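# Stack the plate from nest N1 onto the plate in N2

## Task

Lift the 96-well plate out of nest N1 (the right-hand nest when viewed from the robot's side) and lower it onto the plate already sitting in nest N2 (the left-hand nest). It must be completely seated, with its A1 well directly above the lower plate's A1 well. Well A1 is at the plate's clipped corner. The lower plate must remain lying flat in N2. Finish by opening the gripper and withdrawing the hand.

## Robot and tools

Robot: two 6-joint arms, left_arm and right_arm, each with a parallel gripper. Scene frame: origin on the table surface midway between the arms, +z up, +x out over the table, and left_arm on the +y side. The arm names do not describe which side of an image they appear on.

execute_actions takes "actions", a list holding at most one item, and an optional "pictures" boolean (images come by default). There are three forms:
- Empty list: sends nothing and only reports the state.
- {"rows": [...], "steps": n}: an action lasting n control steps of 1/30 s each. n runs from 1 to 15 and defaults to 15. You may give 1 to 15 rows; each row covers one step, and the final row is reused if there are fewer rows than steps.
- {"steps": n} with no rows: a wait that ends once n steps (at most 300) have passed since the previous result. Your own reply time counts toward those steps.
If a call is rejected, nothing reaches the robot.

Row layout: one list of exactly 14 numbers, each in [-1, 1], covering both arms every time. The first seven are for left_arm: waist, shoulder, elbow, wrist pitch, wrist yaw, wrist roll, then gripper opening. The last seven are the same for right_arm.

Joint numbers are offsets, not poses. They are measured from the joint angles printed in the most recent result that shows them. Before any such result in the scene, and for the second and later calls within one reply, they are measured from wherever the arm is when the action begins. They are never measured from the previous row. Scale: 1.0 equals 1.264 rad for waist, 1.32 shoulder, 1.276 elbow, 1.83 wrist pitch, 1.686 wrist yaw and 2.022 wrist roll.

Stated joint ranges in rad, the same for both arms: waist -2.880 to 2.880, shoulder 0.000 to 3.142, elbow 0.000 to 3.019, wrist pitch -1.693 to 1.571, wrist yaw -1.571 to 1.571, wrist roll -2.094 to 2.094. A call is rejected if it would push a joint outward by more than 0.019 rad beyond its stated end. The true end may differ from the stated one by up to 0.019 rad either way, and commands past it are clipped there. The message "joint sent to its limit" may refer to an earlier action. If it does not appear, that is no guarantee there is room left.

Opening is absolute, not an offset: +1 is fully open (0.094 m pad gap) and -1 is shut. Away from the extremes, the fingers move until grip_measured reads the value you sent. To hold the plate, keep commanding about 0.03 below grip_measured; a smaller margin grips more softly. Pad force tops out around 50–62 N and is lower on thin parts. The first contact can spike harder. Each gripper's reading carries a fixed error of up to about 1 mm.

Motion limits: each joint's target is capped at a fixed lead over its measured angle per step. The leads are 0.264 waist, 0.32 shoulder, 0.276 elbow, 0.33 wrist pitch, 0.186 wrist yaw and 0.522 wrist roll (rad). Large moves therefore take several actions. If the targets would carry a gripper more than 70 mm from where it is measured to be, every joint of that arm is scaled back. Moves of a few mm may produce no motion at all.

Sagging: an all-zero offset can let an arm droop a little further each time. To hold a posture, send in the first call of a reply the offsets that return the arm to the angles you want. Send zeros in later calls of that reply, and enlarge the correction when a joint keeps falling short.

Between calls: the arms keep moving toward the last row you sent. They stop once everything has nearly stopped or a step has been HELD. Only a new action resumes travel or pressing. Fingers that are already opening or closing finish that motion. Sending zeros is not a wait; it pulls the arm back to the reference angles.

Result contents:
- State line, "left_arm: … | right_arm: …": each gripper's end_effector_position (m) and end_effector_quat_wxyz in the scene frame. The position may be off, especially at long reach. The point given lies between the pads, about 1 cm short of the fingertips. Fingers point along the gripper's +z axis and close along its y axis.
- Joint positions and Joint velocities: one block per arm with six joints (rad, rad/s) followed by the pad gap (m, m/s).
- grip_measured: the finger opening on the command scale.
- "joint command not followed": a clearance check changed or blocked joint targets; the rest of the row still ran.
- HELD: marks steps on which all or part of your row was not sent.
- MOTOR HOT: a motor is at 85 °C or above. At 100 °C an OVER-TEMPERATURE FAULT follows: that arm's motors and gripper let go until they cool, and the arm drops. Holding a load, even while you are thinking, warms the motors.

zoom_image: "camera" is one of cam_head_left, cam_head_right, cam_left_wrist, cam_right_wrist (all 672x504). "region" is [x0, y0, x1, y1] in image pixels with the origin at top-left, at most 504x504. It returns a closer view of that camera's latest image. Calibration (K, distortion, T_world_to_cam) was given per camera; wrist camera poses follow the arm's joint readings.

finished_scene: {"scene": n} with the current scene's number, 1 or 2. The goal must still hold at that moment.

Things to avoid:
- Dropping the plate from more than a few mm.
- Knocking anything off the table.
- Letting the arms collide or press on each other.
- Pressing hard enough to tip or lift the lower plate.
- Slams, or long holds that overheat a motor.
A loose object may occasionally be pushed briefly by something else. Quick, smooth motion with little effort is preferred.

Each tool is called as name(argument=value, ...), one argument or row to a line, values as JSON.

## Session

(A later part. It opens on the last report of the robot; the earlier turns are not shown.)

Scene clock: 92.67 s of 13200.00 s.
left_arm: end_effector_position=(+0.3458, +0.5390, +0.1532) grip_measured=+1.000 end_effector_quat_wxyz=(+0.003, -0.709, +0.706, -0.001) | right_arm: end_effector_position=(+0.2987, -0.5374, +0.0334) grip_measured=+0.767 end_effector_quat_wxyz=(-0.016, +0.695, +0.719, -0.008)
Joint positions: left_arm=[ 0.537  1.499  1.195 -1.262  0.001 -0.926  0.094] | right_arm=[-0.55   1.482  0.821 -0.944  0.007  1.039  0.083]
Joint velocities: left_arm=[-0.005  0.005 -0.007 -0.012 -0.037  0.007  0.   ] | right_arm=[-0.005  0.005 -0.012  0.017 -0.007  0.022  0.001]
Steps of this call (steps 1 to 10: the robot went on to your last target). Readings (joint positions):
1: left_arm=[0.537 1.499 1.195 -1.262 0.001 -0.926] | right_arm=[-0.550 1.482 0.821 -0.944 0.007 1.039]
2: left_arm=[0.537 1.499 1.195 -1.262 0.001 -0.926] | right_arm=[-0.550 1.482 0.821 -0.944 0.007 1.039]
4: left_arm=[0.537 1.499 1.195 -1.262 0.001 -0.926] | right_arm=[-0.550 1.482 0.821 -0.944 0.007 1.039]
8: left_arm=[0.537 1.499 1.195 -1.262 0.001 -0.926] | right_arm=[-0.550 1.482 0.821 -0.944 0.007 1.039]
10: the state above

execute_actions(
  actions=[
    {"rows":[[0,0,0,0,0,0,1,0,-0.012,0.022,-0.006,0,0,0.735],[0,0,0,0,0,0,1,0,-0.022,0.03,-0.016,0,0,0.735],[0,0,0,0,0,0,1,0,-0.03,0.037,-0.026,0,0,0.735],[0,0,0,0,0,0,1,0,-0.038,0.044,-0.036,0,0,0.735],[0,0,0,0,0,0,1,0,-0.047,0.051,-0.047,0,0,0.735],[0,0,0,0,0,0,1,0,-0.056,0.058,-0.058,0,0,0.735],[0,0,0,0,0,0,1,0,-0.066,0.066,-0.07,0,0,0.735],[0,0,0,0,0,0,1,0,-0.076,0.074,-0.082,0,0,0.735],[0,0,0,0,0,0,1,0,-0.086,0.082,-0.095,0,0,0.735],[0,0,0,0,0,0,1,0,-0.096,0.09,-0.11,0,0,0.735]]},
  ],
)

Scene clock: 102.20 s of 13200.00 s.
left_arm: end_effector_position=(+0.3458, +0.5390, +0.1532) grip_measured=+1.000 end_effector_quat_wxyz=(+0.003, -0.709, +0.706, -0.001) | right_arm: end_effector_position=(+0.2968, -0.5363, +0.1058) grip_measured=+0.767 end_effector_quat_wxyz=(-0.001, +0.695, +0.719, -0.004)
Joint positions: left_arm=[ 0.537  1.499  1.195 -1.262  0.001 -0.926  0.094] | right_arm=[-0.55   1.342  0.901 -1.133  0.007  1.039  0.083]
Joint velocities: left_arm=[ 0.005  0.005  0.002 -0.002  0.037 -0.007  0.   ] | right_arm=[ 0.005 -0.122  0.09  -0.051 -0.037 -0.022 -0.   ]
Steps of this call (steps 1 to 15: the robot went on to your last target; steps 16 to 90: nothing new was sent; then 6.03 s passed at rest; steps 91 to 105: all 15 steps of this action). Readings (joint positions):
91: left_arm=[0.537 1.499 1.195 -1.262 0.001 -0.926] | right_arm=[-0.550 1.482 0.821 -0.945 0.007 1.039]
92: left_arm=[0.537 1.499 1.195 -1.262 0.001 -0.926] | right_arm=[-0.550 1.481 0.821 -0.949 0.007 1.039]
94: left_arm=[0.537 1.499 1.195 -1.262 0.001 -0.926] | right_arm=[-0.550 1.471 0.824 -0.969 0.007 1.039]
98: left_arm=[0.537 1.499 1.195 -1.262 0.001 -0.926] | right_arm=[-0.550 1.427 0.844 -1.047 0.007 1.039]
105: the state above
camera_calibration (this result's frames):
cam_left_wrist: T_world_to_cam=[[0.999993, 0.00188436, -0.00316894, -0.346096], [0.00337733, -0.812922, 0.582363, 0.351721], [-0.00147871, -0.58237, -0.812923, 0.561745], [0, 0, 0, 1]] pos_world=[0.345737, 0.613718, 0.250729]
cam_right_wrist: T_world_to_cam=[[-0.998919, -0.0464823, -0.0005642, 0.274783], [-0.0382411, 0.81479, 0.578494, 0.390315], [-0.02643, 0.57789, -0.815687, 0.526633], [0, 0, 0, 1]] pos_world=[0.303331, -0.609588, 0.203928]

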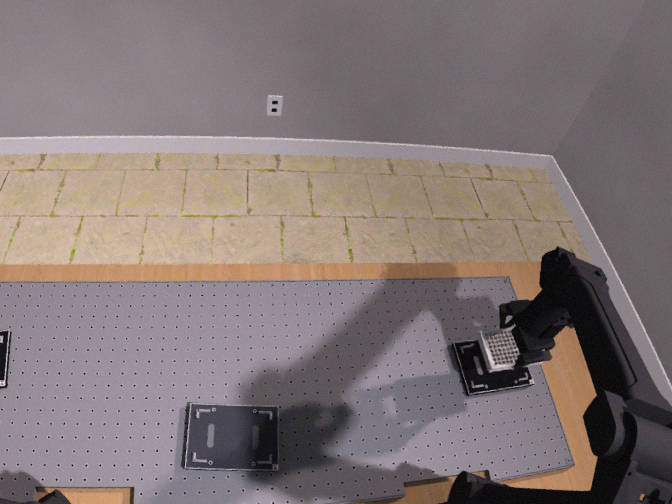

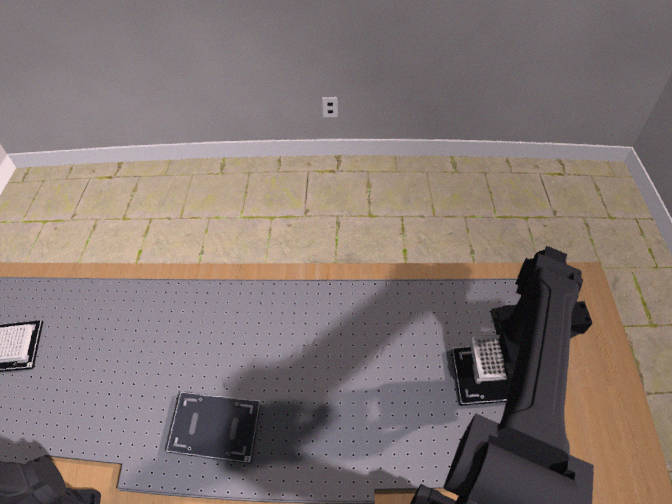

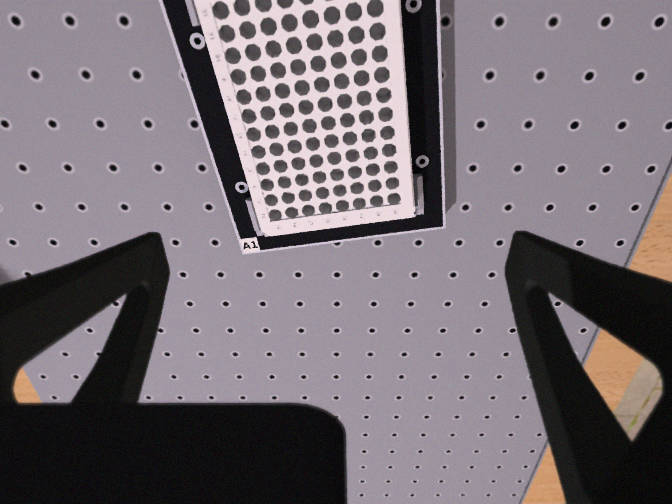

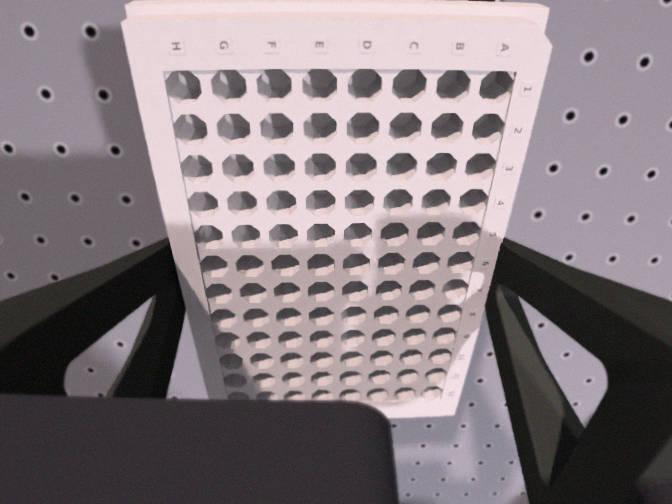

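execute_actions(
  actions=[
    {"rows":[[0,0,0,0,0,0,1,0.03,0,0,0,0,-0.02,0.735],[0,0,0,0,0,0,1,0.07,0,0,0,0,-0.045,0.735],[0,0,0,0,0,0,1,0.12,0,0,0,0,-0.075,0.735],[0,0,0,0,0,0,1,0.18,0,0,0,0,-0.11,0.735],[0,0,0,0,0,0,1,0.24,0,0,0,0,-0.15,0.735],[0,0,0,0,0,0,1,0.3,0,0,0,0,-0.19,0.735],[0,0,0,0,0,0,1,0.36,0,0,0,0,-0.23,0.735],[0,0,0,0,0,0,1,0.42,0,0,0,0,-0.27,0.735],[0,0,0,0,0,0,1,0.48,0,0,0,0,-0.31,0.735],[0,0,0,0,0,0,1,0.54,0,0,0,0,-0.35,0.735],[0,0,0,0,0,0,1,0.6,0,0,0,0,-0.39,0.735],[0,0,0,0,0,0,1,0.66,0,0,0,0,-0.43,0.735],[0,0,0,0,0,0,1,0.72,0,0,0,0,-0.465,0.735],[0,0,0,0,0,0,1,0.77,0,0,0,0,-0.495,0.735],[0,0,0,0,0,0,1,0.8,0,0,0,0,-0.514,0.735]]},
  ],
  pictures=false,
)

execute_actions(
  actions=[
    {"steps":40},
  ],
  pictures=false,
)

Scene clock: 114.10 s of 13200.00 s.
left_arm: end_effector_position=(+0.3458, +0.5390, +0.1532) grip_measured=+1.000 end_effector_quat_wxyz=(+0.003, -0.709, +0.706, -0.001) | right_arm: end_effector_position=(+0.3224, -0.2575, +0.1071) grip_measured=+0.768 end_effector_quat_wxyz=(+0.002, +0.013, +1.000, -0.005)
Joint positions: left_arm=[ 0.537  1.499  1.195 -1.262  0.001 -0.926  0.094] | right_arm=[ 0.281  1.341  0.903 -1.133  0.01   0.36   0.083]
Joint velocities: left_arm=[-0.005  0.005  0.012 -0.007 -0.022 -0.022  0.   ] | right_arm=[ 2.183 -0.015 -0.012  0.002 -0.081 -1.839 -0.   ]
Steps of this call (steps 1 to 15: the robot went on to your last target; steps 16 to 90: nothing new was sent; then 8.40 s passed at rest; steps 91 to 105: all 15 steps of this action). Readings (joint positions):
91: left_arm=[0.537 1.499 1.195 -1.262 0.001 -0.926] | right_arm=[-0.548 1.341 0.903 -1.136 0.007 1.033]
92: left_arm=[0.537 1.499 1.195 -1.262 0.001 -0.926] | right_arm=[-0.540 1.341 0.903 -1.136 0.008 1.020]
94: left_arm=[0.537 1.499 1.195 -1.262 0.001 -0.926] | right_arm=[-0.485 1.341 0.903 -1.136 0.011 0.965]
98: left_arm=[0.537 1.499 1.195 -1.262 0.001 -0.926] | right_arm=[-0.241 1.341 0.903 -1.136 0.011 0.796]
105: the state above

Scene clock: 115.43 s of 13200.00 s.
left_arm: end_effector_position=(+0.3458, +0.5390, +0.1532) grip_measured=+1.000 end_effector_quat_wxyz=(+0.003, -0.709, +0.706, -0.001) | right_arm: end_effector_position=(+0.2973, -0.2006, +0.1071) grip_measured=+0.768 end_effector_quat_wxyz=(+0.001, -0.249, +0.969, -0.002)
Joint positions: left_arm=[ 0.537  1.499  1.195 -1.262  0.001 -0.926  0.094] | right_arm=[ 0.458  1.341  0.903 -1.132  0.005  0.007  0.083]
Joint velocities: left_arm=[-0.005  0.005 -0.002  0.007  0.007 -0.022  0.   ] | right_arm=[-0.005  0.015  0.002 -0.017 -0.007 -0.051  0.   ]
Steps of this call (steps 1 to 40: the robot went on to your last target). Readings (joint positions):
1: left_arm=[0.537 1.499 1.195 -1.262 0.001 -0.926] | right_arm=[0.356 1.341 0.903 -1.133 0.010 0.291]
2: left_arm=[0.537 1.499 1.195 -1.262 0.001 -0.926] | right_arm=[0.422 1.341 0.903 -1.132 0.007 0.233]
4: left_arm=[0.537 1.499 1.195 -1.262 0.001 -0.926] | right_arm=[0.507 1.341 0.903 -1.132 0.002 0.149]
8: left_arm=[0.537 1.499 1.195 -1.262 0.001 -0.926] | right_arm=[0.503 1.341 0.903 -1.132 0.002 0.063]
40: the state above

execute_actions(
  actions=[
    {"rows":[[0,0,0,0,0,0,1,0,0.01,-0.006,0.01,0,0,0.735],[0,0,0,0,0,0,1,0,0.02,-0.013,0.02,0,0,0.735],[0,0,0,0,0,0,1,0,0.03,-0.019,0.03,0,0,0.735],[0,0,0,0,0,0,1,0,0.04,-0.026,0.04,0,0,0.735],[0,0,0,0,0,0,1,0,0.05,-0.032,0.05,0,0,0.735],[0,0,0,0,0,0,1,0,0.06,-0.038,0.06,0,0,0.735],[0,0,0,0,0,0,1,0,0.07,-0.045,0.07,0,0,0.735],[0,0,0,0,0,0,1,0,0.08,-0.051,0.08,0,0,0.735],[0,0,0,0,0,0,1,0,0.09,-0.058,0.09,0,0,0.735],[0,0,0,0,0,0,1,0,0.1,-0.064,0.1,0,0,0.735],[0,0,0,0,0,0,1,0,0.11,-0.07,0.11,0,0,0.735]]},
  ],
  pictures=false,
)

execute_actions(
  actions=[
    {"steps":15},
  ],
  pictures=false,
)

Scene clock: 124.73 s of 13200.00 s.
left_arm: end_effector_position=(+0.3458, +0.5390, +0.1532) grip_measured=+1.000 end_effector_quat_wxyz=(+0.003, -0.709, +0.706, -0.001) | right_arm: end_effector_position=(+0.2959, -0.2014, +0.0305) grip_measured=+0.768 end_effector_quat_wxyz=(-0.021, -0.249, +0.968, -0.008)
Joint positions: left_arm=[ 0.537  1.499  1.195 -1.262  0.001 -0.926  0.094] | right_arm=[ 0.458  1.488  0.817 -0.945  0.005  0.007  0.083]
Joint velocities: left_arm=[-0.005 -0.015 -0.002 -0.007  0.007 -0.022  0.   ] | right_arm=[-0.005  0.151 -0.1    0.022  0.051  0.022  0.   ]
Steps of this call (steps 1 to 15: the robot went on to your last target; steps 16 to 90: nothing new was sent; then 5.80 s passed at rest; steps 91 to 105: all 15 steps of this action). Readings (joint positions):
91: left_arm=[0.537 1.499 1.195 -1.262 0.001 -0.926] | right_arm=[0.458 1.341 0.903 -1.131 0.005 0.007]
92: left_arm=[0.537 1.499 1.195 -1.262 0.001 -0.926] | right_arm=[0.458 1.341 0.902 -1.125 0.005 0.007]
94: left_arm=[0.537 1.499 1.195 -1.262 0.001 -0.926] | right_arm=[0.458 1.345 0.896 -1.098 0.005 0.007]
98: left_arm=[0.537 1.499 1.195 -1.262 0.001 -0.926] | right_arm=[0.458 1.386 0.870 -1.028 0.005 0.007]
105: the state above

Scene clock: 125.23 s of 13200.00 s.
left_arm: end_effector_position=(+0.3458, +0.5390, +0.1532) grip_measured=+1.000 end_effector_quat_wxyz=(+0.003, -0.709, +0.706, -0.001) | right_arm: end_effector_position=(+0.2955, -0.2017, +0.0287) grip_measured=+0.768 end_effector_quat_wxyz=(-0.022, -0.249, +0.968, -0.008)
Joint positions: left_arm=[ 0.537  1.499  1.195 -1.262  0.001 -0.926  0.094] | right_arm=[ 0.458  1.49   0.814 -0.94   0.005  0.007  0.083]
Joint velocities: left_arm=[-0.015 -0.005  0.012 -0.002 -0.066 -0.022  0.   ] | right_arm=[-0.005  0.005  0.027 -0.032  0.051  0.037 -0.   ]
Steps of this call (steps 1 to 15: the robot went on to your last target). Readings (joint positions):
1: left_arm=[0.537 1.499 1.195 -1.262 0.001 -0.926] | right_arm=[0.458 1.490 0.815 -0.945 0.005 0.007]
2: left_arm=[0.537 1.499 1.195 -1.262 0.001 -0.926] | right_arm=[0.458 1.491 0.814 -0.945 0.005 0.007]
4: left_arm=[0.537 1.499 1.195 -1.262 0.001 -0.926] | right_arm=[0.458 1.490 0.814 -0.942 0.005 0.007]
8: left_arm=[0.537 1.499 1.195 -1.262 0.001 -0.926] | right_arm=[0.458 1.490 0.814 -0.941 0.005 0.007]
15: the state above
All arms were judged still, so your last target was given up. Only a new action makes them travel on or press farther. Fingers that are still opening or closing keep moving.

execute_actions(
  actions=[
    {"rows":[[0,0,0,0,0,0,1,0,0,0,0.014,0,0,0.735],[0,0,0,0,0,0,1,0,0,0,0.024,0,0,0.735],[0,0,0,0,0,0,1,0,0.008,0,0.032,0,0,0.735],[0,0,0,0,0,0,1,0,0.014,0,0.038,0,0,0.735],[0,0,0,0,0,0,1,0,0.02,0,0.038,0,0,0.735],[0,0,0,0,0,0,1,0,0.026,0,0.038,0,0,0.735]]},
  ],
)

Scene clock: 129.57 s of 13200.00 s.
left_arm: end_effector_position=(+0.3458, +0.5390, +0.1532) grip_measured=+1.000 end_effector_quat_wxyz=(+0.003, -0.709, +0.706, -0.001) | right_arm: end_effector_position=(+0.3069, -0.1953, +0.0233) grip_measured=+0.768 end_effector_quat_wxyz=(-0.000, -0.249, +0.969, -0.002)
Joint positions: left_arm=[ 0.537  1.499  1.195 -1.262  0.001 -0.926  0.094] | right_arm=[ 0.458  1.506  0.814 -0.881  0.005  0.007  0.083]
Joint velocities: left_arm=[-0.005 -0.015  0.002 -0.007 -0.007  0.081  0.   ] | right_arm=[-0.015 -0.024  0.007 -0.002 -0.037 -0.051  0.   ]
Steps of this call (steps 1 to 90: nothing new was sent; then 0.83 s passed at rest; steps 91 to 105: all 15 steps of this action). Readings (joint positions):
91: left_arm=[0.537 1.499 1.195 -1.262 0.001 -0.926] | right_arm=[0.458 1.490 0.814 -0.937 0.005 0.007]
92: left_arm=[0.537 1.499 1.195 -1.262 0.001 -0.926] | right_arm=[0.458 1.490 0.814 -0.929 0.005 0.007]
94: left_arm=[0.537 1.499 1.195 -1.262 0.001 -0.926] | right_arm=[0.458 1.490 0.814 -0.905 0.005 0.007]
98: left_arm=[0.537 1.499 1.195 -1.262 0.001 -0.926] | right_arm=[0.458 1.496 0.814 -0.881 0.005 0.007]
105: the state above
camera_calibration (this result's frames):
cam_left_wrist: T_world_to_cam=[[0.999993, 0.00188436, -0.00316894, -0.346096], [0.00337733, -0.812922, 0.582363, 0.351721], [-0.00147871, -0.58237, -0.812923, 0.561745], [0, 0, 0, 1]] pos_world=[0.345737, 0.613718, 0.250729]
cam_right_wrist: T_world_to_cam=[[0.492897, -0.870084, -0.00251601, -0.317984], [-0.705773, -0.401504, 0.583678, 0.12774], [-0.508859, -0.285917, -0.811982, 0.241777], [0, 0, 0, 1]] pos_world=[0.369919, -0.156256, 0.12096]

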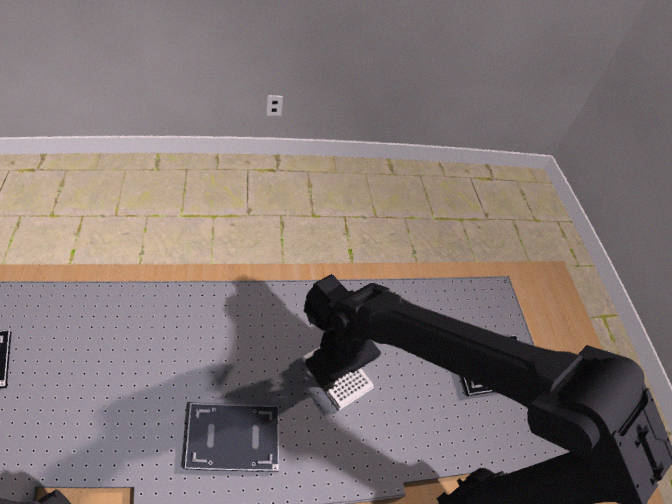

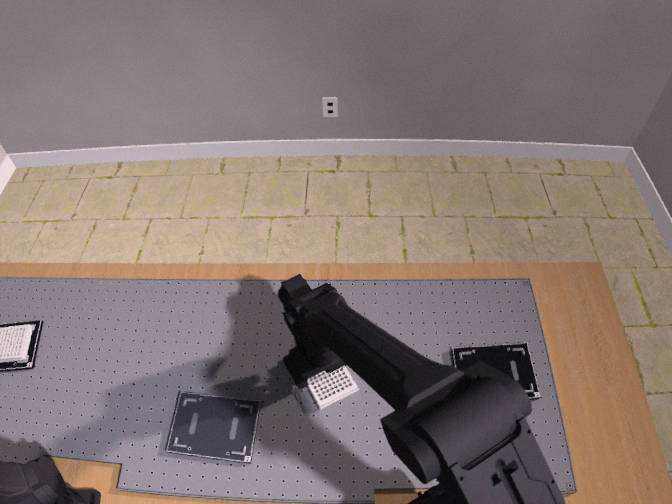

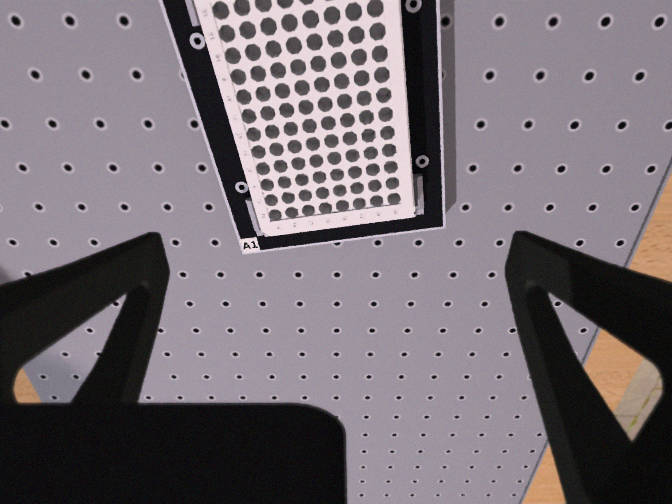

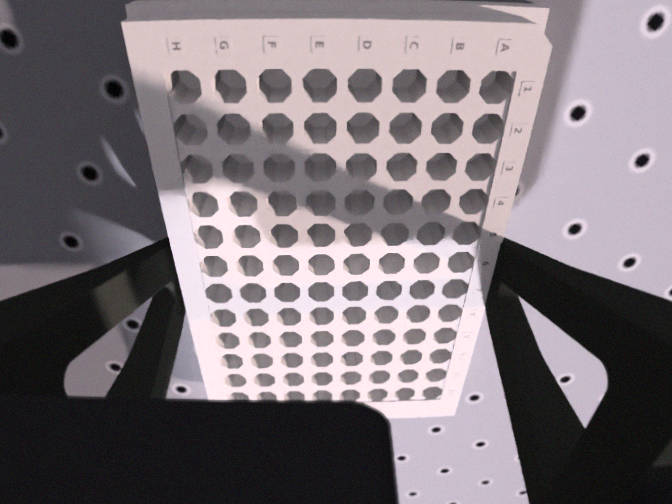

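execute_actions(
  actions=[
    {"rows":[[0,0,0,0,0,0,1,0,0.02,0,0,0,0,0.735],[0,0,0,0,0,0,1,0,0.02,0,0,0,0,0.735],[0,0,0,0,0,0,1,0,0.02,0,0,0,0,0.735],[0,0,0,0,0,0,1,0,0.02,0,0,0,0,0.735],[0,0,0,0,0,0,1,0,0.02,0,0,0,0,0.78],[0,0,0,0,0,0,1,0,0,0,0,0,0,0.82],[0,0,0,0,0,0,1,0,0,0,0,0,0,0.9],[0,0,0,0,0,0,1,0,0,0,0,0,0,1]]},
  ],
  pictures=false,
)

execute_actions(
  actions=[
    {"rows":[[-0.04,0,0,0,0,0.05,1,0,-0.02,0.03,-0.01,0,0,1],[-0.08,0,0,0,0,0.1,1,0,-0.04,0.045,-0.035,0,0,1],[-0.12,0,0,0,0,0.15,1,0,-0.06,0.06,-0.06,0,0,1],[-0.16,0,0,0,0,0.2,1,0,-0.08,0.075,-0.085,0,0,1],[-0.2,0,0,0,0,0.25,1,0,-0.1,0.09,-0.11,0,0,1],[-0.24,0,0,0,0,0.3,1,0,-0.13,0.1,-0.14,0,0,1],[-0.28,0,0,0,0,0.35,1,0,-0.16,0.11,-0.17,0,0,1],[-0.3,0,0,0,0,0.4,1,0,-0.16,0.11,-0.17,0,0,1],[-0.3,0,0,0,0,0.45,1,0,-0.16,0.11,-0.17,0,0,1],[-0.3,0,0,0,0,0.5,1,0,-0.16,0.11,-0.17,0,0,1]]},
  ],
  pictures=false,
)

execute_actions(
  actions=[
    {"rows":[[0,0,0,0,0,0,1,-0.1,0,0,0,0,0,1],[0,0,0,0,0,0,1,-0.2,0,0,0,0,0,1],[0,0,0,0,0,0,1,-0.3,0,0,0,0,0,1],[0,0,0,0,0,0,1,-0.4,0,0,0,0,0,1],[0,0,0,0,0,0,1,-0.5,0,0,0,0,0,1],[0,0,0,0,0,0,1,-0.6,0,0,0,0,0,1],[0,0,0,0,0,0,1,-0.7,0,0,0,0,0,1],[0,0,0,0,0,0,1,-0.8,0,0,0,0,0,1],[0,0,0,0,0,0,1,-0.9,0,0,0,0,0,1],[0,0,0,0,0,0,1,-1,0,0,0,0,0,1]]},
  ],
  pictures=false,
)

execute_actions(
  actions=[
    {"steps":25},
  ],
  pictures=false,
)

Scene clock: 143.80 s of 13200.00 s.
left_arm: end_effector_position=(+0.3458, +0.5390, +0.1532) grip_measured=+1.000 end_effector_quat_wxyz=(+0.003, -0.709, +0.706, -0.001) | right_arm: end_effector_position=(+0.3067, -0.1955, +0.0224) grip_measured=+1.000 end_effector_quat_wxyz=(-0.001, -0.249, +0.969, -0.003)
Joint positions: left_arm=[ 0.537  1.499  1.195 -1.262  0.001 -0.926  0.094] | right_arm=[ 0.458  1.508  0.814 -0.881  0.005  0.007  0.094]
Joint velocities: left_arm=[-0.005  0.005  0.007 -0.017 -0.022 -0.11   0.   ] | right_arm=[ 0.005 -0.024 -0.012 -0.022  0.037 -0.037  0.   ]
Steps of this call (steps 1 to 15: the robot went on to your last target; steps 16 to 90: nothing new was sent; then 10.73 s passed at rest; steps 91 to 105: all 15 steps of this action). Readings (joint positions):
91: left_arm=[0.537 1.499 1.195 -1.262 0.001 -0.926] | right_arm=[0.458 1.506 0.814 -0.881 0.005 0.007]
92: left_arm=[0.537 1.499 1.195 -1.262 0.001 -0.926] | right_arm=[0.458 1.507 0.814 -0.881 0.005 0.007]
94: left_arm=[0.537 1.499 1.195 -1.262 0.001 -0.926] | right_arm=[0.458 1.508 0.814 -0.881 0.005 0.007]
98: left_arm=[0.537 1.499 1.195 -1.262 0.001 -0.926] | right_arm=[0.458 1.508 0.814 -0.881 0.005 0.007]
105: the state above

Scene clock: 144.30 s of 13200.00 s.
left_arm: end_effector_position=(+0.4229, +0.3710, +0.1533) grip_measured=+1.000 end_effector_quat_wxyz=(+0.003, -0.136, +0.991, -0.002) | right_arm: end_effector_position=(+0.2984, -0.2001, +0.1467) grip_measured=+1.000 end_effector_quat_wxyz=(+0.036, -0.248, +0.968, +0.007)
Joint positions: left_arm=[ 0.104  1.499  1.195 -1.262  0.005 -0.057  0.094] | right_arm=[ 0.458  1.253  0.935 -1.179  0.005  0.007  0.094]
Joint velocities: left_arm=[ 0.239  0.005  0.007 -0.022  0.022  0.813  0.   ] | right_arm=[-0.005  0.015 -0.002  0.017 -0.007  0.007  0.   ]
Steps of this call (steps 1 to 15: all 15 steps of this action). Readings (joint positions):
1: left_arm=[0.534 1.499 1.195 -1.262 0.001 -0.912] | right_arm=[0.458 1.507 0.814 -0.883 0.005 0.007]
2: left_arm=[0.525 1.499 1.195 -1.262 -0.000 -0.881] | right_arm=[0.458 1.503 0.816 -0.895 0.005 0.007]
4: left_arm=[0.476 1.499 1.195 -1.262 -0.002 -0.782] | right_arm=[0.458 1.482 0.827 -0.957 0.005 0.007]
8: left_arm=[0.284 1.499 1.195 -1.262 -0.002 -0.521] | right_arm=[0.458 1.379 0.876 -1.118 0.005 0.007]
15: the state above

Scene clock: 144.80 s of 13200.00 s.
left_arm: end_effector_position=(+0.4222, +0.3741, +0.1533) grip_measured=+1.000 end_effector_quat_wxyz=(+0.003, -0.137, +0.991, -0.002) | right_arm: end_effector_position=(+0.3066, -0.5216, +0.1463) grip_measured=+1.000 end_effector_quat_wxyz=(+0.035, +0.227, +0.973, -0.009)
Joint positions: left_arm=[ 0.111  1.499  1.195 -1.262  0.005 -0.052  0.094] | right_arm=[-0.503  1.254  0.934 -1.179  0.002  0.007  0.094]
Joint velocities: left_arm=[-0.015 -0.015  0.007 -0.007  0.022 -0.037  0.   ] | right_arm=[-2.252  0.015 -0.002  0.002 -0.007 -0.007  0.   ]
Steps of this call (steps 1 to 15: all 15 steps of this action). Readings (joint positions):
1: left_arm=[0.109 1.499 1.195 -1.262 0.005 -0.052] | right_arm=[0.448 1.254 0.935 -1.179 0.002 0.007]
2: left_arm=[0.113 1.499 1.195 -1.262 0.005 -0.052] | right_arm=[0.422 1.254 0.934 -1.179 0.000 0.007]
4: left_arm=[0.113 1.499 1.195 -1.262 0.005 -0.052] | right_arm=[0.318 1.254 0.934 -1.179 -0.000 0.007]
8: left_arm=[0.111 1.499 1.195 -1.262 0.005 -0.052] | right_arm=[0.035 1.254 0.934 -1.179 0.000 0.007]
15: the state above

Scene clock: 145.63 s of 13200.00 s.
left_arm: end_effector_position=(+0.4222, +0.3741, +0.1533) grip_measured=+1.000 end_effector_quat_wxyz=(+0.003, -0.137, +0.991, -0.002) | right_arm: end_effector_position=(+0.2465, -0.6086, +0.1463) grip_measured=+1.000 end_effector_quat_wxyz=(+0.032, +0.370, +0.928, -0.017)
Joint positions: left_arm=[ 0.111  1.499  1.195 -1.262  0.005 -0.052  0.094] | right_arm=[-0.804  1.254  0.934 -1.179  0.007  0.007  0.094]
Joint velocities: left_arm=[-0.015 -0.005 -0.012  0.017  0.022 -0.081  0.   ] | right_arm=[-0.024  0.005  0.002  0.012  0.037 -0.051  0.   ]
Steps of this call (steps 1 to 25: the robot went on to your last target). Readings (joint positions):
1: left_arm=[0.111 1.499 1.195 -1.262 0.005 -0.052] | right_arm=[-0.580 1.254 0.934 -1.179 0.002 0.007]
2: left_arm=[0.111 1.499 1.195 -1.262 0.005 -0.052] | right_arm=[-0.657 1.254 0.934 -1.179 0.002 0.007]
4: left_arm=[0.111 1.499 1.195 -1.262 0.005 -0.052] | right_arm=[-0.791 1.254 0.934 -1.179 0.006 0.007]
8: left_arm=[0.111 1.499 1.195 -1.262 0.005 -0.052] | right_arm=[-0.861 1.254 0.934 -1.179 0.009 0.007]
25: the state above

execute_actions(
  actions=[
    {"rows":[[-0.1,0.03,0.04,0,0,0.08,1,0,0,0,0,0,0,1],[-0.2,0.06,0.07,0,0,0.17,1,0,0,0,0,0,0,1],[-0.3,0.09,0.1,0,0,0.25,1,0,0,0,0,0,0,1],[-0.4,0.11,0.13,0,0,0.33,1,0,0,0,0,0,0,1],[-0.5,0.14,0.16,0,0,0.42,1,0,0,0,0,0,0,1],[-0.6,0.17,0.19,0,0,0.5,1,0,0,0,0,0,0,1],[-0.7,0.2,0.22,0,0,0.58,1,0,0,0,0,0,0,1],[-0.8,0.23,0.25,0,0,0.67,1,0,0,0,0,0,0,1],[-0.9,0.26,0.28,0,0,0.75,1,0,0,0,0,0,0,1],[-0.971,0.285,0.31,0.009,0,0.836,1,0,0,0,0,0,0,1]]},
  ],
  pictures=false,
)

execute_actions(
  actions=[
    {"steps":50},
  ],
)

Scene clock: 153.97 s of 13200.00 s.
left_arm: end_effector_position=(+0.5017, +0.1164, +0.1096) grip_measured=+1.000 end_effector_quat_wxyz=(-0.016, +0.433, +0.901, -0.002) | right_arm: end_effector_position=(+0.2465, -0.6086, +0.1463) grip_measured=+1.000 end_effector_quat_wxyz=(+0.032, +0.370, +0.928, -0.017)
Joint positions: left_arm=[-0.43   1.795  1.45  -1.258 -0.     0.578  0.094] | right_arm=[-0.804  1.254  0.934 -1.179  0.007  0.007  0.094]
Joint velocities: left_arm=[-1.177  0.493  0.31   0.022  0.051  1.253  0.   ] | right_arm=[-0.005 -0.005 -0.002 -0.012 -0.081 -0.066  0.   ]
Steps of this call (steps 1 to 15: the robot went on to your last target; steps 16 to 90: nothing new was sent; then 4.83 s passed at rest; steps 91 to 105: all 15 steps of this action). Readings (joint positions):
91: left_arm=[0.103 1.500 1.195 -1.262 0.002 -0.029] | right_arm=[-0.804 1.254 0.934 -1.179 0.007 0.007]
92: left_arm=[0.084 1.504 1.197 -1.262 0.000 0.005] | right_arm=[-0.804 1.254 0.934 -1.179 0.007 0.007]
94: left_arm=[0.018 1.524 1.211 -1.262 -0.000 0.099] | right_arm=[-0.804 1.254 0.934 -1.179 0.007 0.007]
98: left_arm=[-0.151 1.613 1.292 -1.262 -0.000 0.282] | right_arm=[-0.804 1.254 0.934 -1.179 0.007 0.007]
105: the state above

Scene clock: 155.63 s of 13200.00 s.
left_arm: end_effector_position=(+0.3064, -0.1916, +0.1116) grip_measured=+1.000 end_effector_quat_wxyz=(+0.004, +0.966, +0.257, -0.002) | right_arm: end_effector_position=(+0.2465, -0.6086, +0.1463) grip_measured=+1.000 end_effector_quat_wxyz=(+0.032, +0.370, +0.928, -0.017)
Joint positions: left_arm=[-1.111  1.861  1.552 -1.255  0.006  1.622  0.094] | right_arm=[-0.804  1.254  0.934 -1.179  0.007  0.007  0.094]
Joint velocities: left_arm=[ 0.015  0.005  0.002  0.022 -0.007 -0.037  0.   ] | right_arm=[ 0.015 -0.024 -0.007 -0.012 -0.037  0.051  0.   ]
Steps of this call (steps 1 to 45: the robot went on to your last target; steps 46 to 50: nothing new was sent). Readings (joint positions):
1: left_arm=[-0.471 1.811 1.459 -1.258 -0.000 0.622] | right_arm=[-0.804 1.254 0.934 -1.179 0.007 0.007]
2: left_arm=[-0.512 1.823 1.466 -1.258 -0.000 0.666] | right_arm=[-0.804 1.254 0.934 -1.179 0.007 0.007]
4: left_arm=[-0.597 1.840 1.473 -1.258 -0.000 0.754] | right_arm=[-0.804 1.254 0.934 -1.179 0.007 0.007]
8: left_arm=[-0.771 1.854 1.478 -1.258 -0.000 0.930] | right_arm=[-0.804 1.254 0.934 -1.179 0.007 0.007]
50: the state above
All arms were judged still, so your last target was given up. Only a new action makes them travel on or press farther. Fingers that are still opening or closing keep moving.
camera_calibration (this result's frames):
cam_left_wrist: T_world_to_cam=[[-0.494829, 0.868868, -0.0145976, 0.320024], [0.704013, 0.410677, 0.579404, -0.197672], [0.509421, 0.276429, -0.814909, 0.110632], [0, 0, 0, 1]] pos_world=[0.241162, -0.227462, 0.209359]
cam_right_wrist: T_world_to_cam=[[-0.679093, -0.734052, 0.000594787, -0.276328], [-0.625869, 0.579432, 0.522059, 0.43367], [-0.383564, 0.354154, -0.852909, 0.557412], [0, 0, 0, 1]] pos_world=[0.297571, -0.651532, 0.249184]

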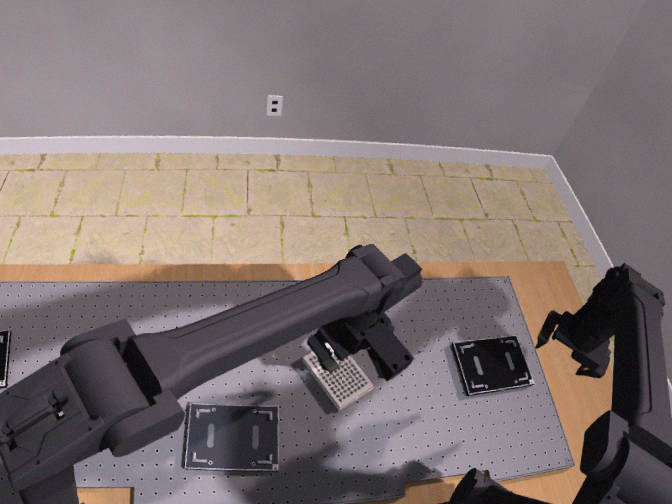

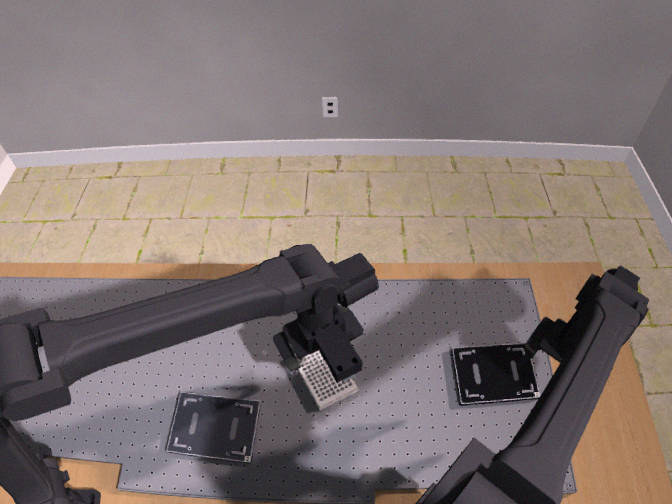

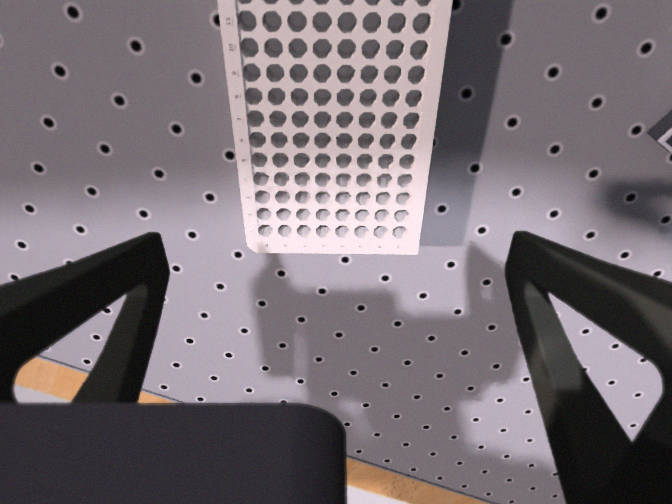

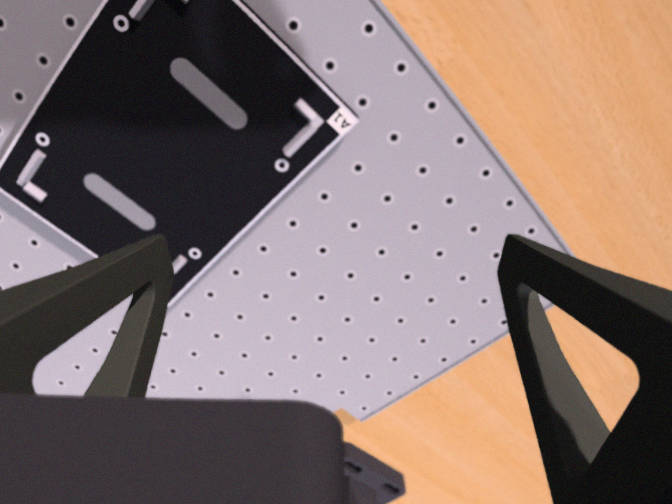

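execute_actions(
  actions=[
    {"rows":[[-0.005,0.015,-0.008,0.012,0,0,1,0,0,0,0,0,0,1],[-0.01,0.025,-0.016,0.024,0,0,1,0,0,0,0,0,0,1],[-0.015,0.035,-0.025,0.036,0,0,1,0,0,0,0,0,0,1],[-0.015,0.045,-0.034,0.05,0,0,1,0,0,0,0,0,0,1],[-0.015,0.055,-0.044,0.063,0,0,1,0,0,0,0,0,0,1],[-0.015,0.066,-0.053,0.076,0,0,1,0,0,0,0,0,0,1]]},
  ],
  pictures=false,
)

execute_actions(
  actions=[
    {"steps":15},
  ],
)

Scene clock: 167.47 s of 13200.00 s.
left_arm: end_effector_position=(+0.2972, -0.1923, +0.0350) grip_measured=+1.000 end_effector_quat_wxyz=(-0.017, +0.968, +0.250, -0.009) | right_arm: end_effector_position=(+0.2465, -0.6086, +0.1463) grip_measured=+1.000 end_effector_quat_wxyz=(+0.032, +0.370, +0.928, -0.017)
Joint positions: left_arm=[-1.126  1.954  1.477 -1.132  0.006  1.623  0.094] | right_arm=[-0.804  1.254  0.934 -1.179  0.007  0.007  0.094]
Joint velocities: left_arm=[-0.015 -0.015  0.007 -0.007 -0.066 -0.051  0.   ] | right_arm=[-0.005 -0.015 -0.002  0.002 -0.037  0.022  0.   ]
Steps of this call (steps 1 to 90: nothing new was sent; then 8.33 s passed at rest; steps 91 to 105: all 15 steps of this action). Readings (joint positions):
91: left_arm=[-1.111 1.861 1.551 -1.254 0.006 1.623] | right_arm=[-0.804 1.254 0.934 -1.179 0.007 0.007]
92: left_arm=[-1.111 1.861 1.548 -1.247 0.006 1.623] | right_arm=[-0.804 1.254 0.934 -1.179 0.007 0.007]
94: left_arm=[-1.113 1.864 1.536 -1.216 0.006 1.623] | right_arm=[-0.804 1.254 0.934 -1.179 0.007 0.007]
98: left_arm=[-1.121 1.900 1.503 -1.143 0.006 1.623] | right_arm=[-0.804 1.254 0.934 -1.179 0.007 0.007]
105: the state above

Scene clock: 167.97 s of 13200.00 s.
left_arm: end_effector_position=(+0.2975, -0.1927, +0.0352) grip_measured=+1.000 end_effector_quat_wxyz=(-0.016, +0.968, +0.250, -0.008) | right_arm: end_effector_position=(+0.2465, -0.6086, +0.1463) grip_measured=+1.000 end_effector_quat_wxyz=(+0.032, +0.370, +0.928, -0.017)
Joint positions: left_arm=[-1.126  1.954  1.477 -1.13   0.006  1.623  0.094] | right_arm=[-0.804  1.254  0.934 -1.179  0.007  0.007  0.094]
Joint velocities: left_arm=[-0.005 -0.015 -0.002 -0.002 -0.037 -0.007  0.   ] | right_arm=[-0.015 -0.005  0.017 -0.012 -0.007 -0.037  0.   ]
Steps of this call (steps 1 to 15: the robot went on to your last target). Readings (joint positions):
1: left_arm=[-1.126 1.954 1.477 -1.132 0.006 1.623] | right_arm=[-0.804 1.254 0.934 -1.179 0.007 0.007]
2: left_arm=[-1.126 1.954 1.477 -1.131 0.006 1.623] | right_arm=[-0.804 1.254 0.934 -1.179 0.007 0.007]
4: left_arm=[-1.126 1.954 1.477 -1.130 0.006 1.623] | right_arm=[-0.804 1.254 0.934 -1.179 0.007 0.007]
8: left_arm=[-1.126 1.954 1.477 -1.130 0.006 1.623] | right_arm=[-0.804 1.254 0.934 -1.179 0.007 0.007]
15: the state above
All arms were judged still, so your last target was given up. Only a new action makes them travel on or press farther. Fingers that are still opening or closing keep moving.
camera_calibration (this result's frames):
cam_left_wrist: T_world_to_cam=[[-0.481702, 0.875898, 0.0276777, 0.311365], [0.722992, 0.379366, 0.577376, -0.158303], [0.495223, 0.298134, -0.816009, 0.0616557], [0, 0, 0, 1]] pos_world=[0.233904, -0.231051, 0.133094]
cam_right_wrist: T_world_to_cam=[[-0.679093, -0.734052, 0.000594787, -0.276328], [-0.625869, 0.579432, 0.522059, 0.43367], [-0.383564, 0.354154, -0.852909, 0.557412], [0, 0, 0, 1]] pos_world=[0.297571, -0.651532, 0.249184]

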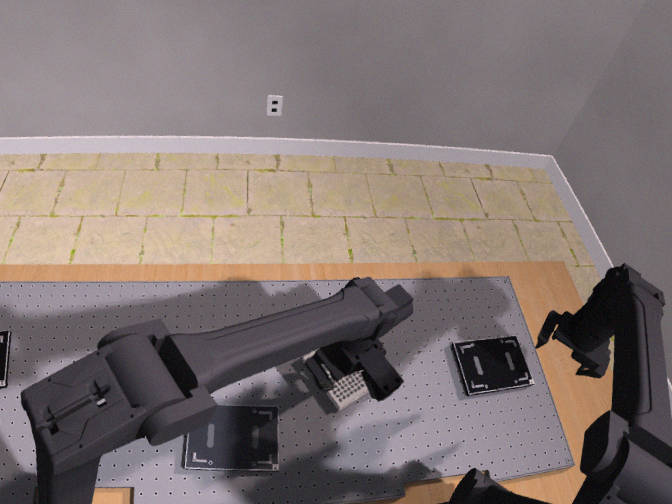

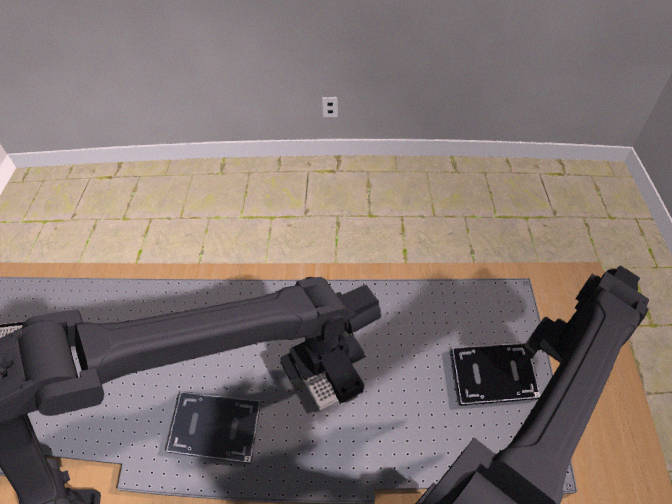

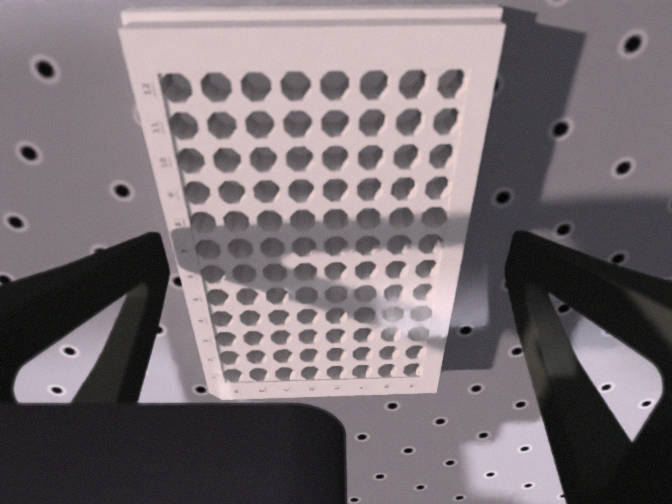

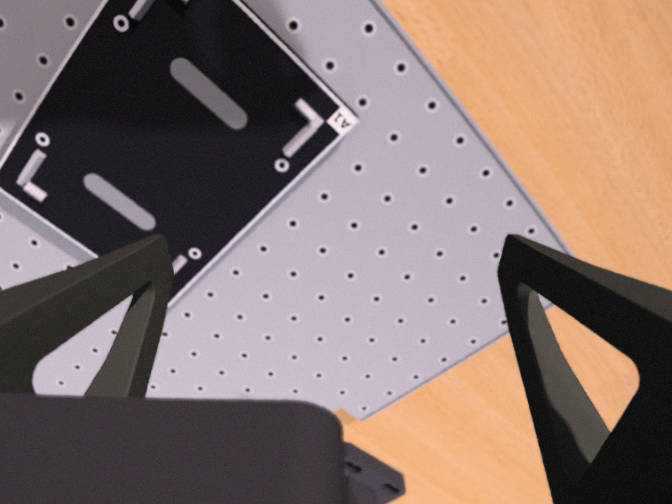

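execute_actions(
  actions=[
    {"rows":[[0,0,0,0.01,0,0,1,0,0,0,0,0,0,1],[0,0,0,0.018,0,0,1,0,0,0,0,0,0,1],[0,0,0,0.018,0,0,1,0,0,0,0,0,0,1],[0,0,0,0.018,0,0,1,0,0,0,0,0,0,1],[0,0,-0.005,0.022,0,0,1,0,0,0,0,0,0,1],[0,0,-0.01,0.027,0,0,1,0,0,0,0,0,0,1],[0,0,-0.016,0.033,0,0,1,0,0,0,0,0,0,1]]},
  ],
)

Scene clock: 178.13 s of 13200.00 s.
left_arm: end_effector_position=(+0.2993, -0.1957, +0.0290) grip_measured=+1.000 end_effector_quat_wxyz=(-0.003, +0.968, +0.250, -0.004) | right_arm: end_effector_position=(+0.2465, -0.6086, +0.1463) grip_measured=+1.000 end_effector_quat_wxyz=(+0.032, +0.370, +0.928, -0.017)
Joint positions: left_arm=[-1.126  1.954  1.459 -1.085  0.006  1.623  0.094] | right_arm=[-0.804  1.254  0.934 -1.179  0.007  0.007  0.094]
Joint velocities: left_arm=[-0.005 -0.015 -0.012 -0.002 -0.007  0.037  0.   ] | right_arm=[-0.024 -0.005  0.002 -0.012 -0.037  0.037  0.   ]
Steps of this call (steps 1 to 90: nothing new was sent; then 6.67 s passed at rest; steps 91 to 105: all 15 steps of this action). Readings (joint positions):
91: left_arm=[-1.126 1.954 1.477 -1.129 0.006 1.623] | right_arm=[-0.804 1.254 0.934 -1.179 0.007 0.007]
92: left_arm=[-1.126 1.954 1.477 -1.125 0.006 1.623] | right_arm=[-0.804 1.254 0.934 -1.179 0.007 0.007]
94: left_arm=[-1.126 1.954 1.477 -1.116 0.006 1.623] | right_arm=[-0.804 1.254 0.934 -1.179 0.007 0.007]
98: left_arm=[-1.126 1.954 1.470 -1.092 0.006 1.623] | right_arm=[-0.804 1.254 0.934 -1.179 0.007 0.007]
105: the state above
camera_calibration (this result's frames):
cam_left_wrist: T_world_to_cam=[[-0.481904, 0.876224, 0.000255351, 0.316002], [0.714598, 0.392845, 0.578811, -0.149821], [0.507068, 0.279114, -0.815461, 0.0492711], [0, 0, 0, 1]] pos_world=[0.234361, -0.231785, 0.126816]
cam_right_wrist: T_world_to_cam=[[-0.679093, -0.734052, 0.000594787, -0.276328], [-0.625869, 0.579432, 0.522059, 0.43367], [-0.383564, 0.354154, -0.852909, 0.557412], [0, 0, 0, 1]] pos_world=[0.297571, -0.651532, 0.249184]

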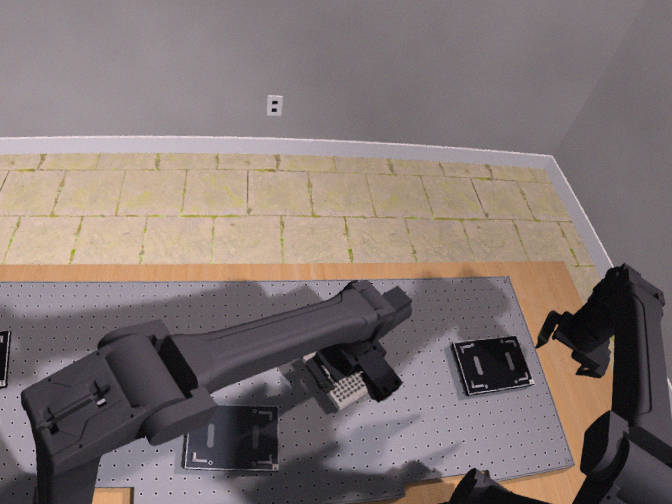

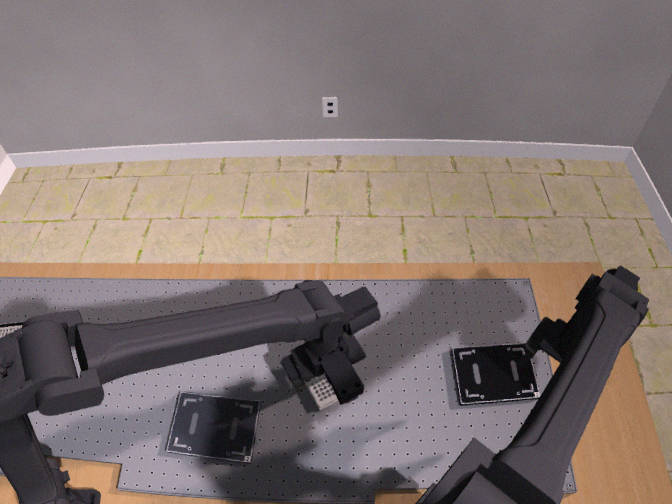

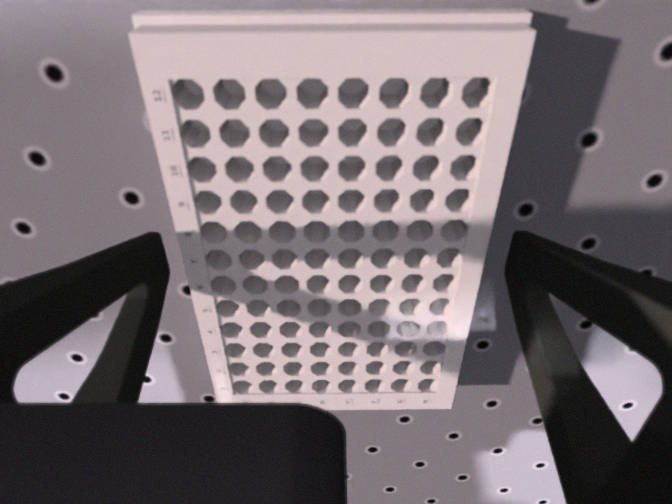

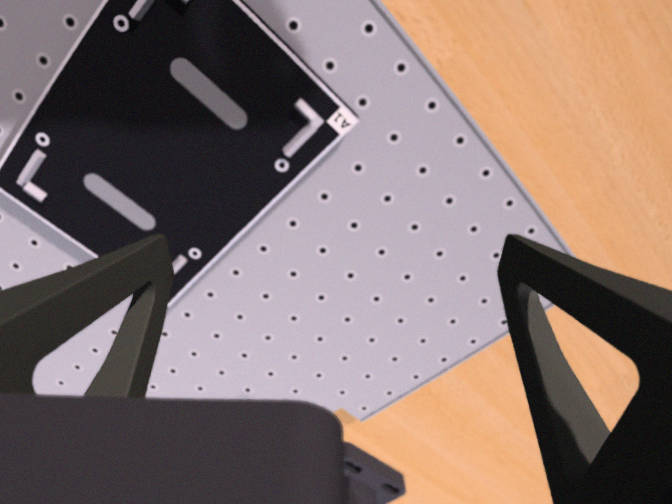

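Lower 4 mm.

execute_actions(
  actions=[
    {"rows":[[0,0.01,0,0.006,0,0,1,0,0,0,0,0,0,1],[0,0.019,0,0.012,0,0,1,0,0,0,0,0,0,1]]},
  ],
  pictures=false,
)

Scene clock: 181.13 s of 13200.00 s.
left_arm: end_effector_position=(+0.3001, -0.1970, +0.0276) grip_measured=+1.000 end_effector_quat_wxyz=(-0.001, +0.968, +0.250, -0.004) | right_arm: end_effector_position=(+0.2465, -0.6086, +0.1463) grip_measured=+1.000 end_effector_quat_wxyz=(+0.032, +0.370, +0.928, -0.017)
Joint positions: left_arm=[-1.126  1.957  1.459 -1.077  0.006  1.623  0.094] | right_arm=[-0.804  1.254  0.934 -1.179  0.007  0.007  0.094]
Joint velocities: left_arm=[-0.015 -0.015  0.007 -0.002  0.007 -0.007  0.   ] | right_arm=[-0.005  0.005  0.007  0.012 -0.037 -0.022  0.   ]
Steps of this call (steps 1 to 15: the robot went on to your last target; steps 16 to 75: nothing new was sent; steps 76 to 90: all 15 steps of this action). Readings (joint positions):
76: left_arm=[-1.126 1.954 1.459 -1.084 0.006 1.623] | right_arm=[-0.804 1.254 0.934 -1.179 0.007 0.007]
77: left_arm=[-1.126 1.954 1.459 -1.083 0.006 1.623] | right_arm=[-0.804 1.254 0.934 -1.179 0.007 0.007]
79: left_arm=[-1.126 1.954 1.459 -1.079 0.006 1.623] | right_arm=[-0.804 1.254 0.934 -1.179 0.007 0.007]
83: left_arm=[-1.126 1.956 1.459 -1.077 0.006 1.623] | right_arm=[-0.804 1.254 0.934 -1.179 0.007 0.007]
90: the state above


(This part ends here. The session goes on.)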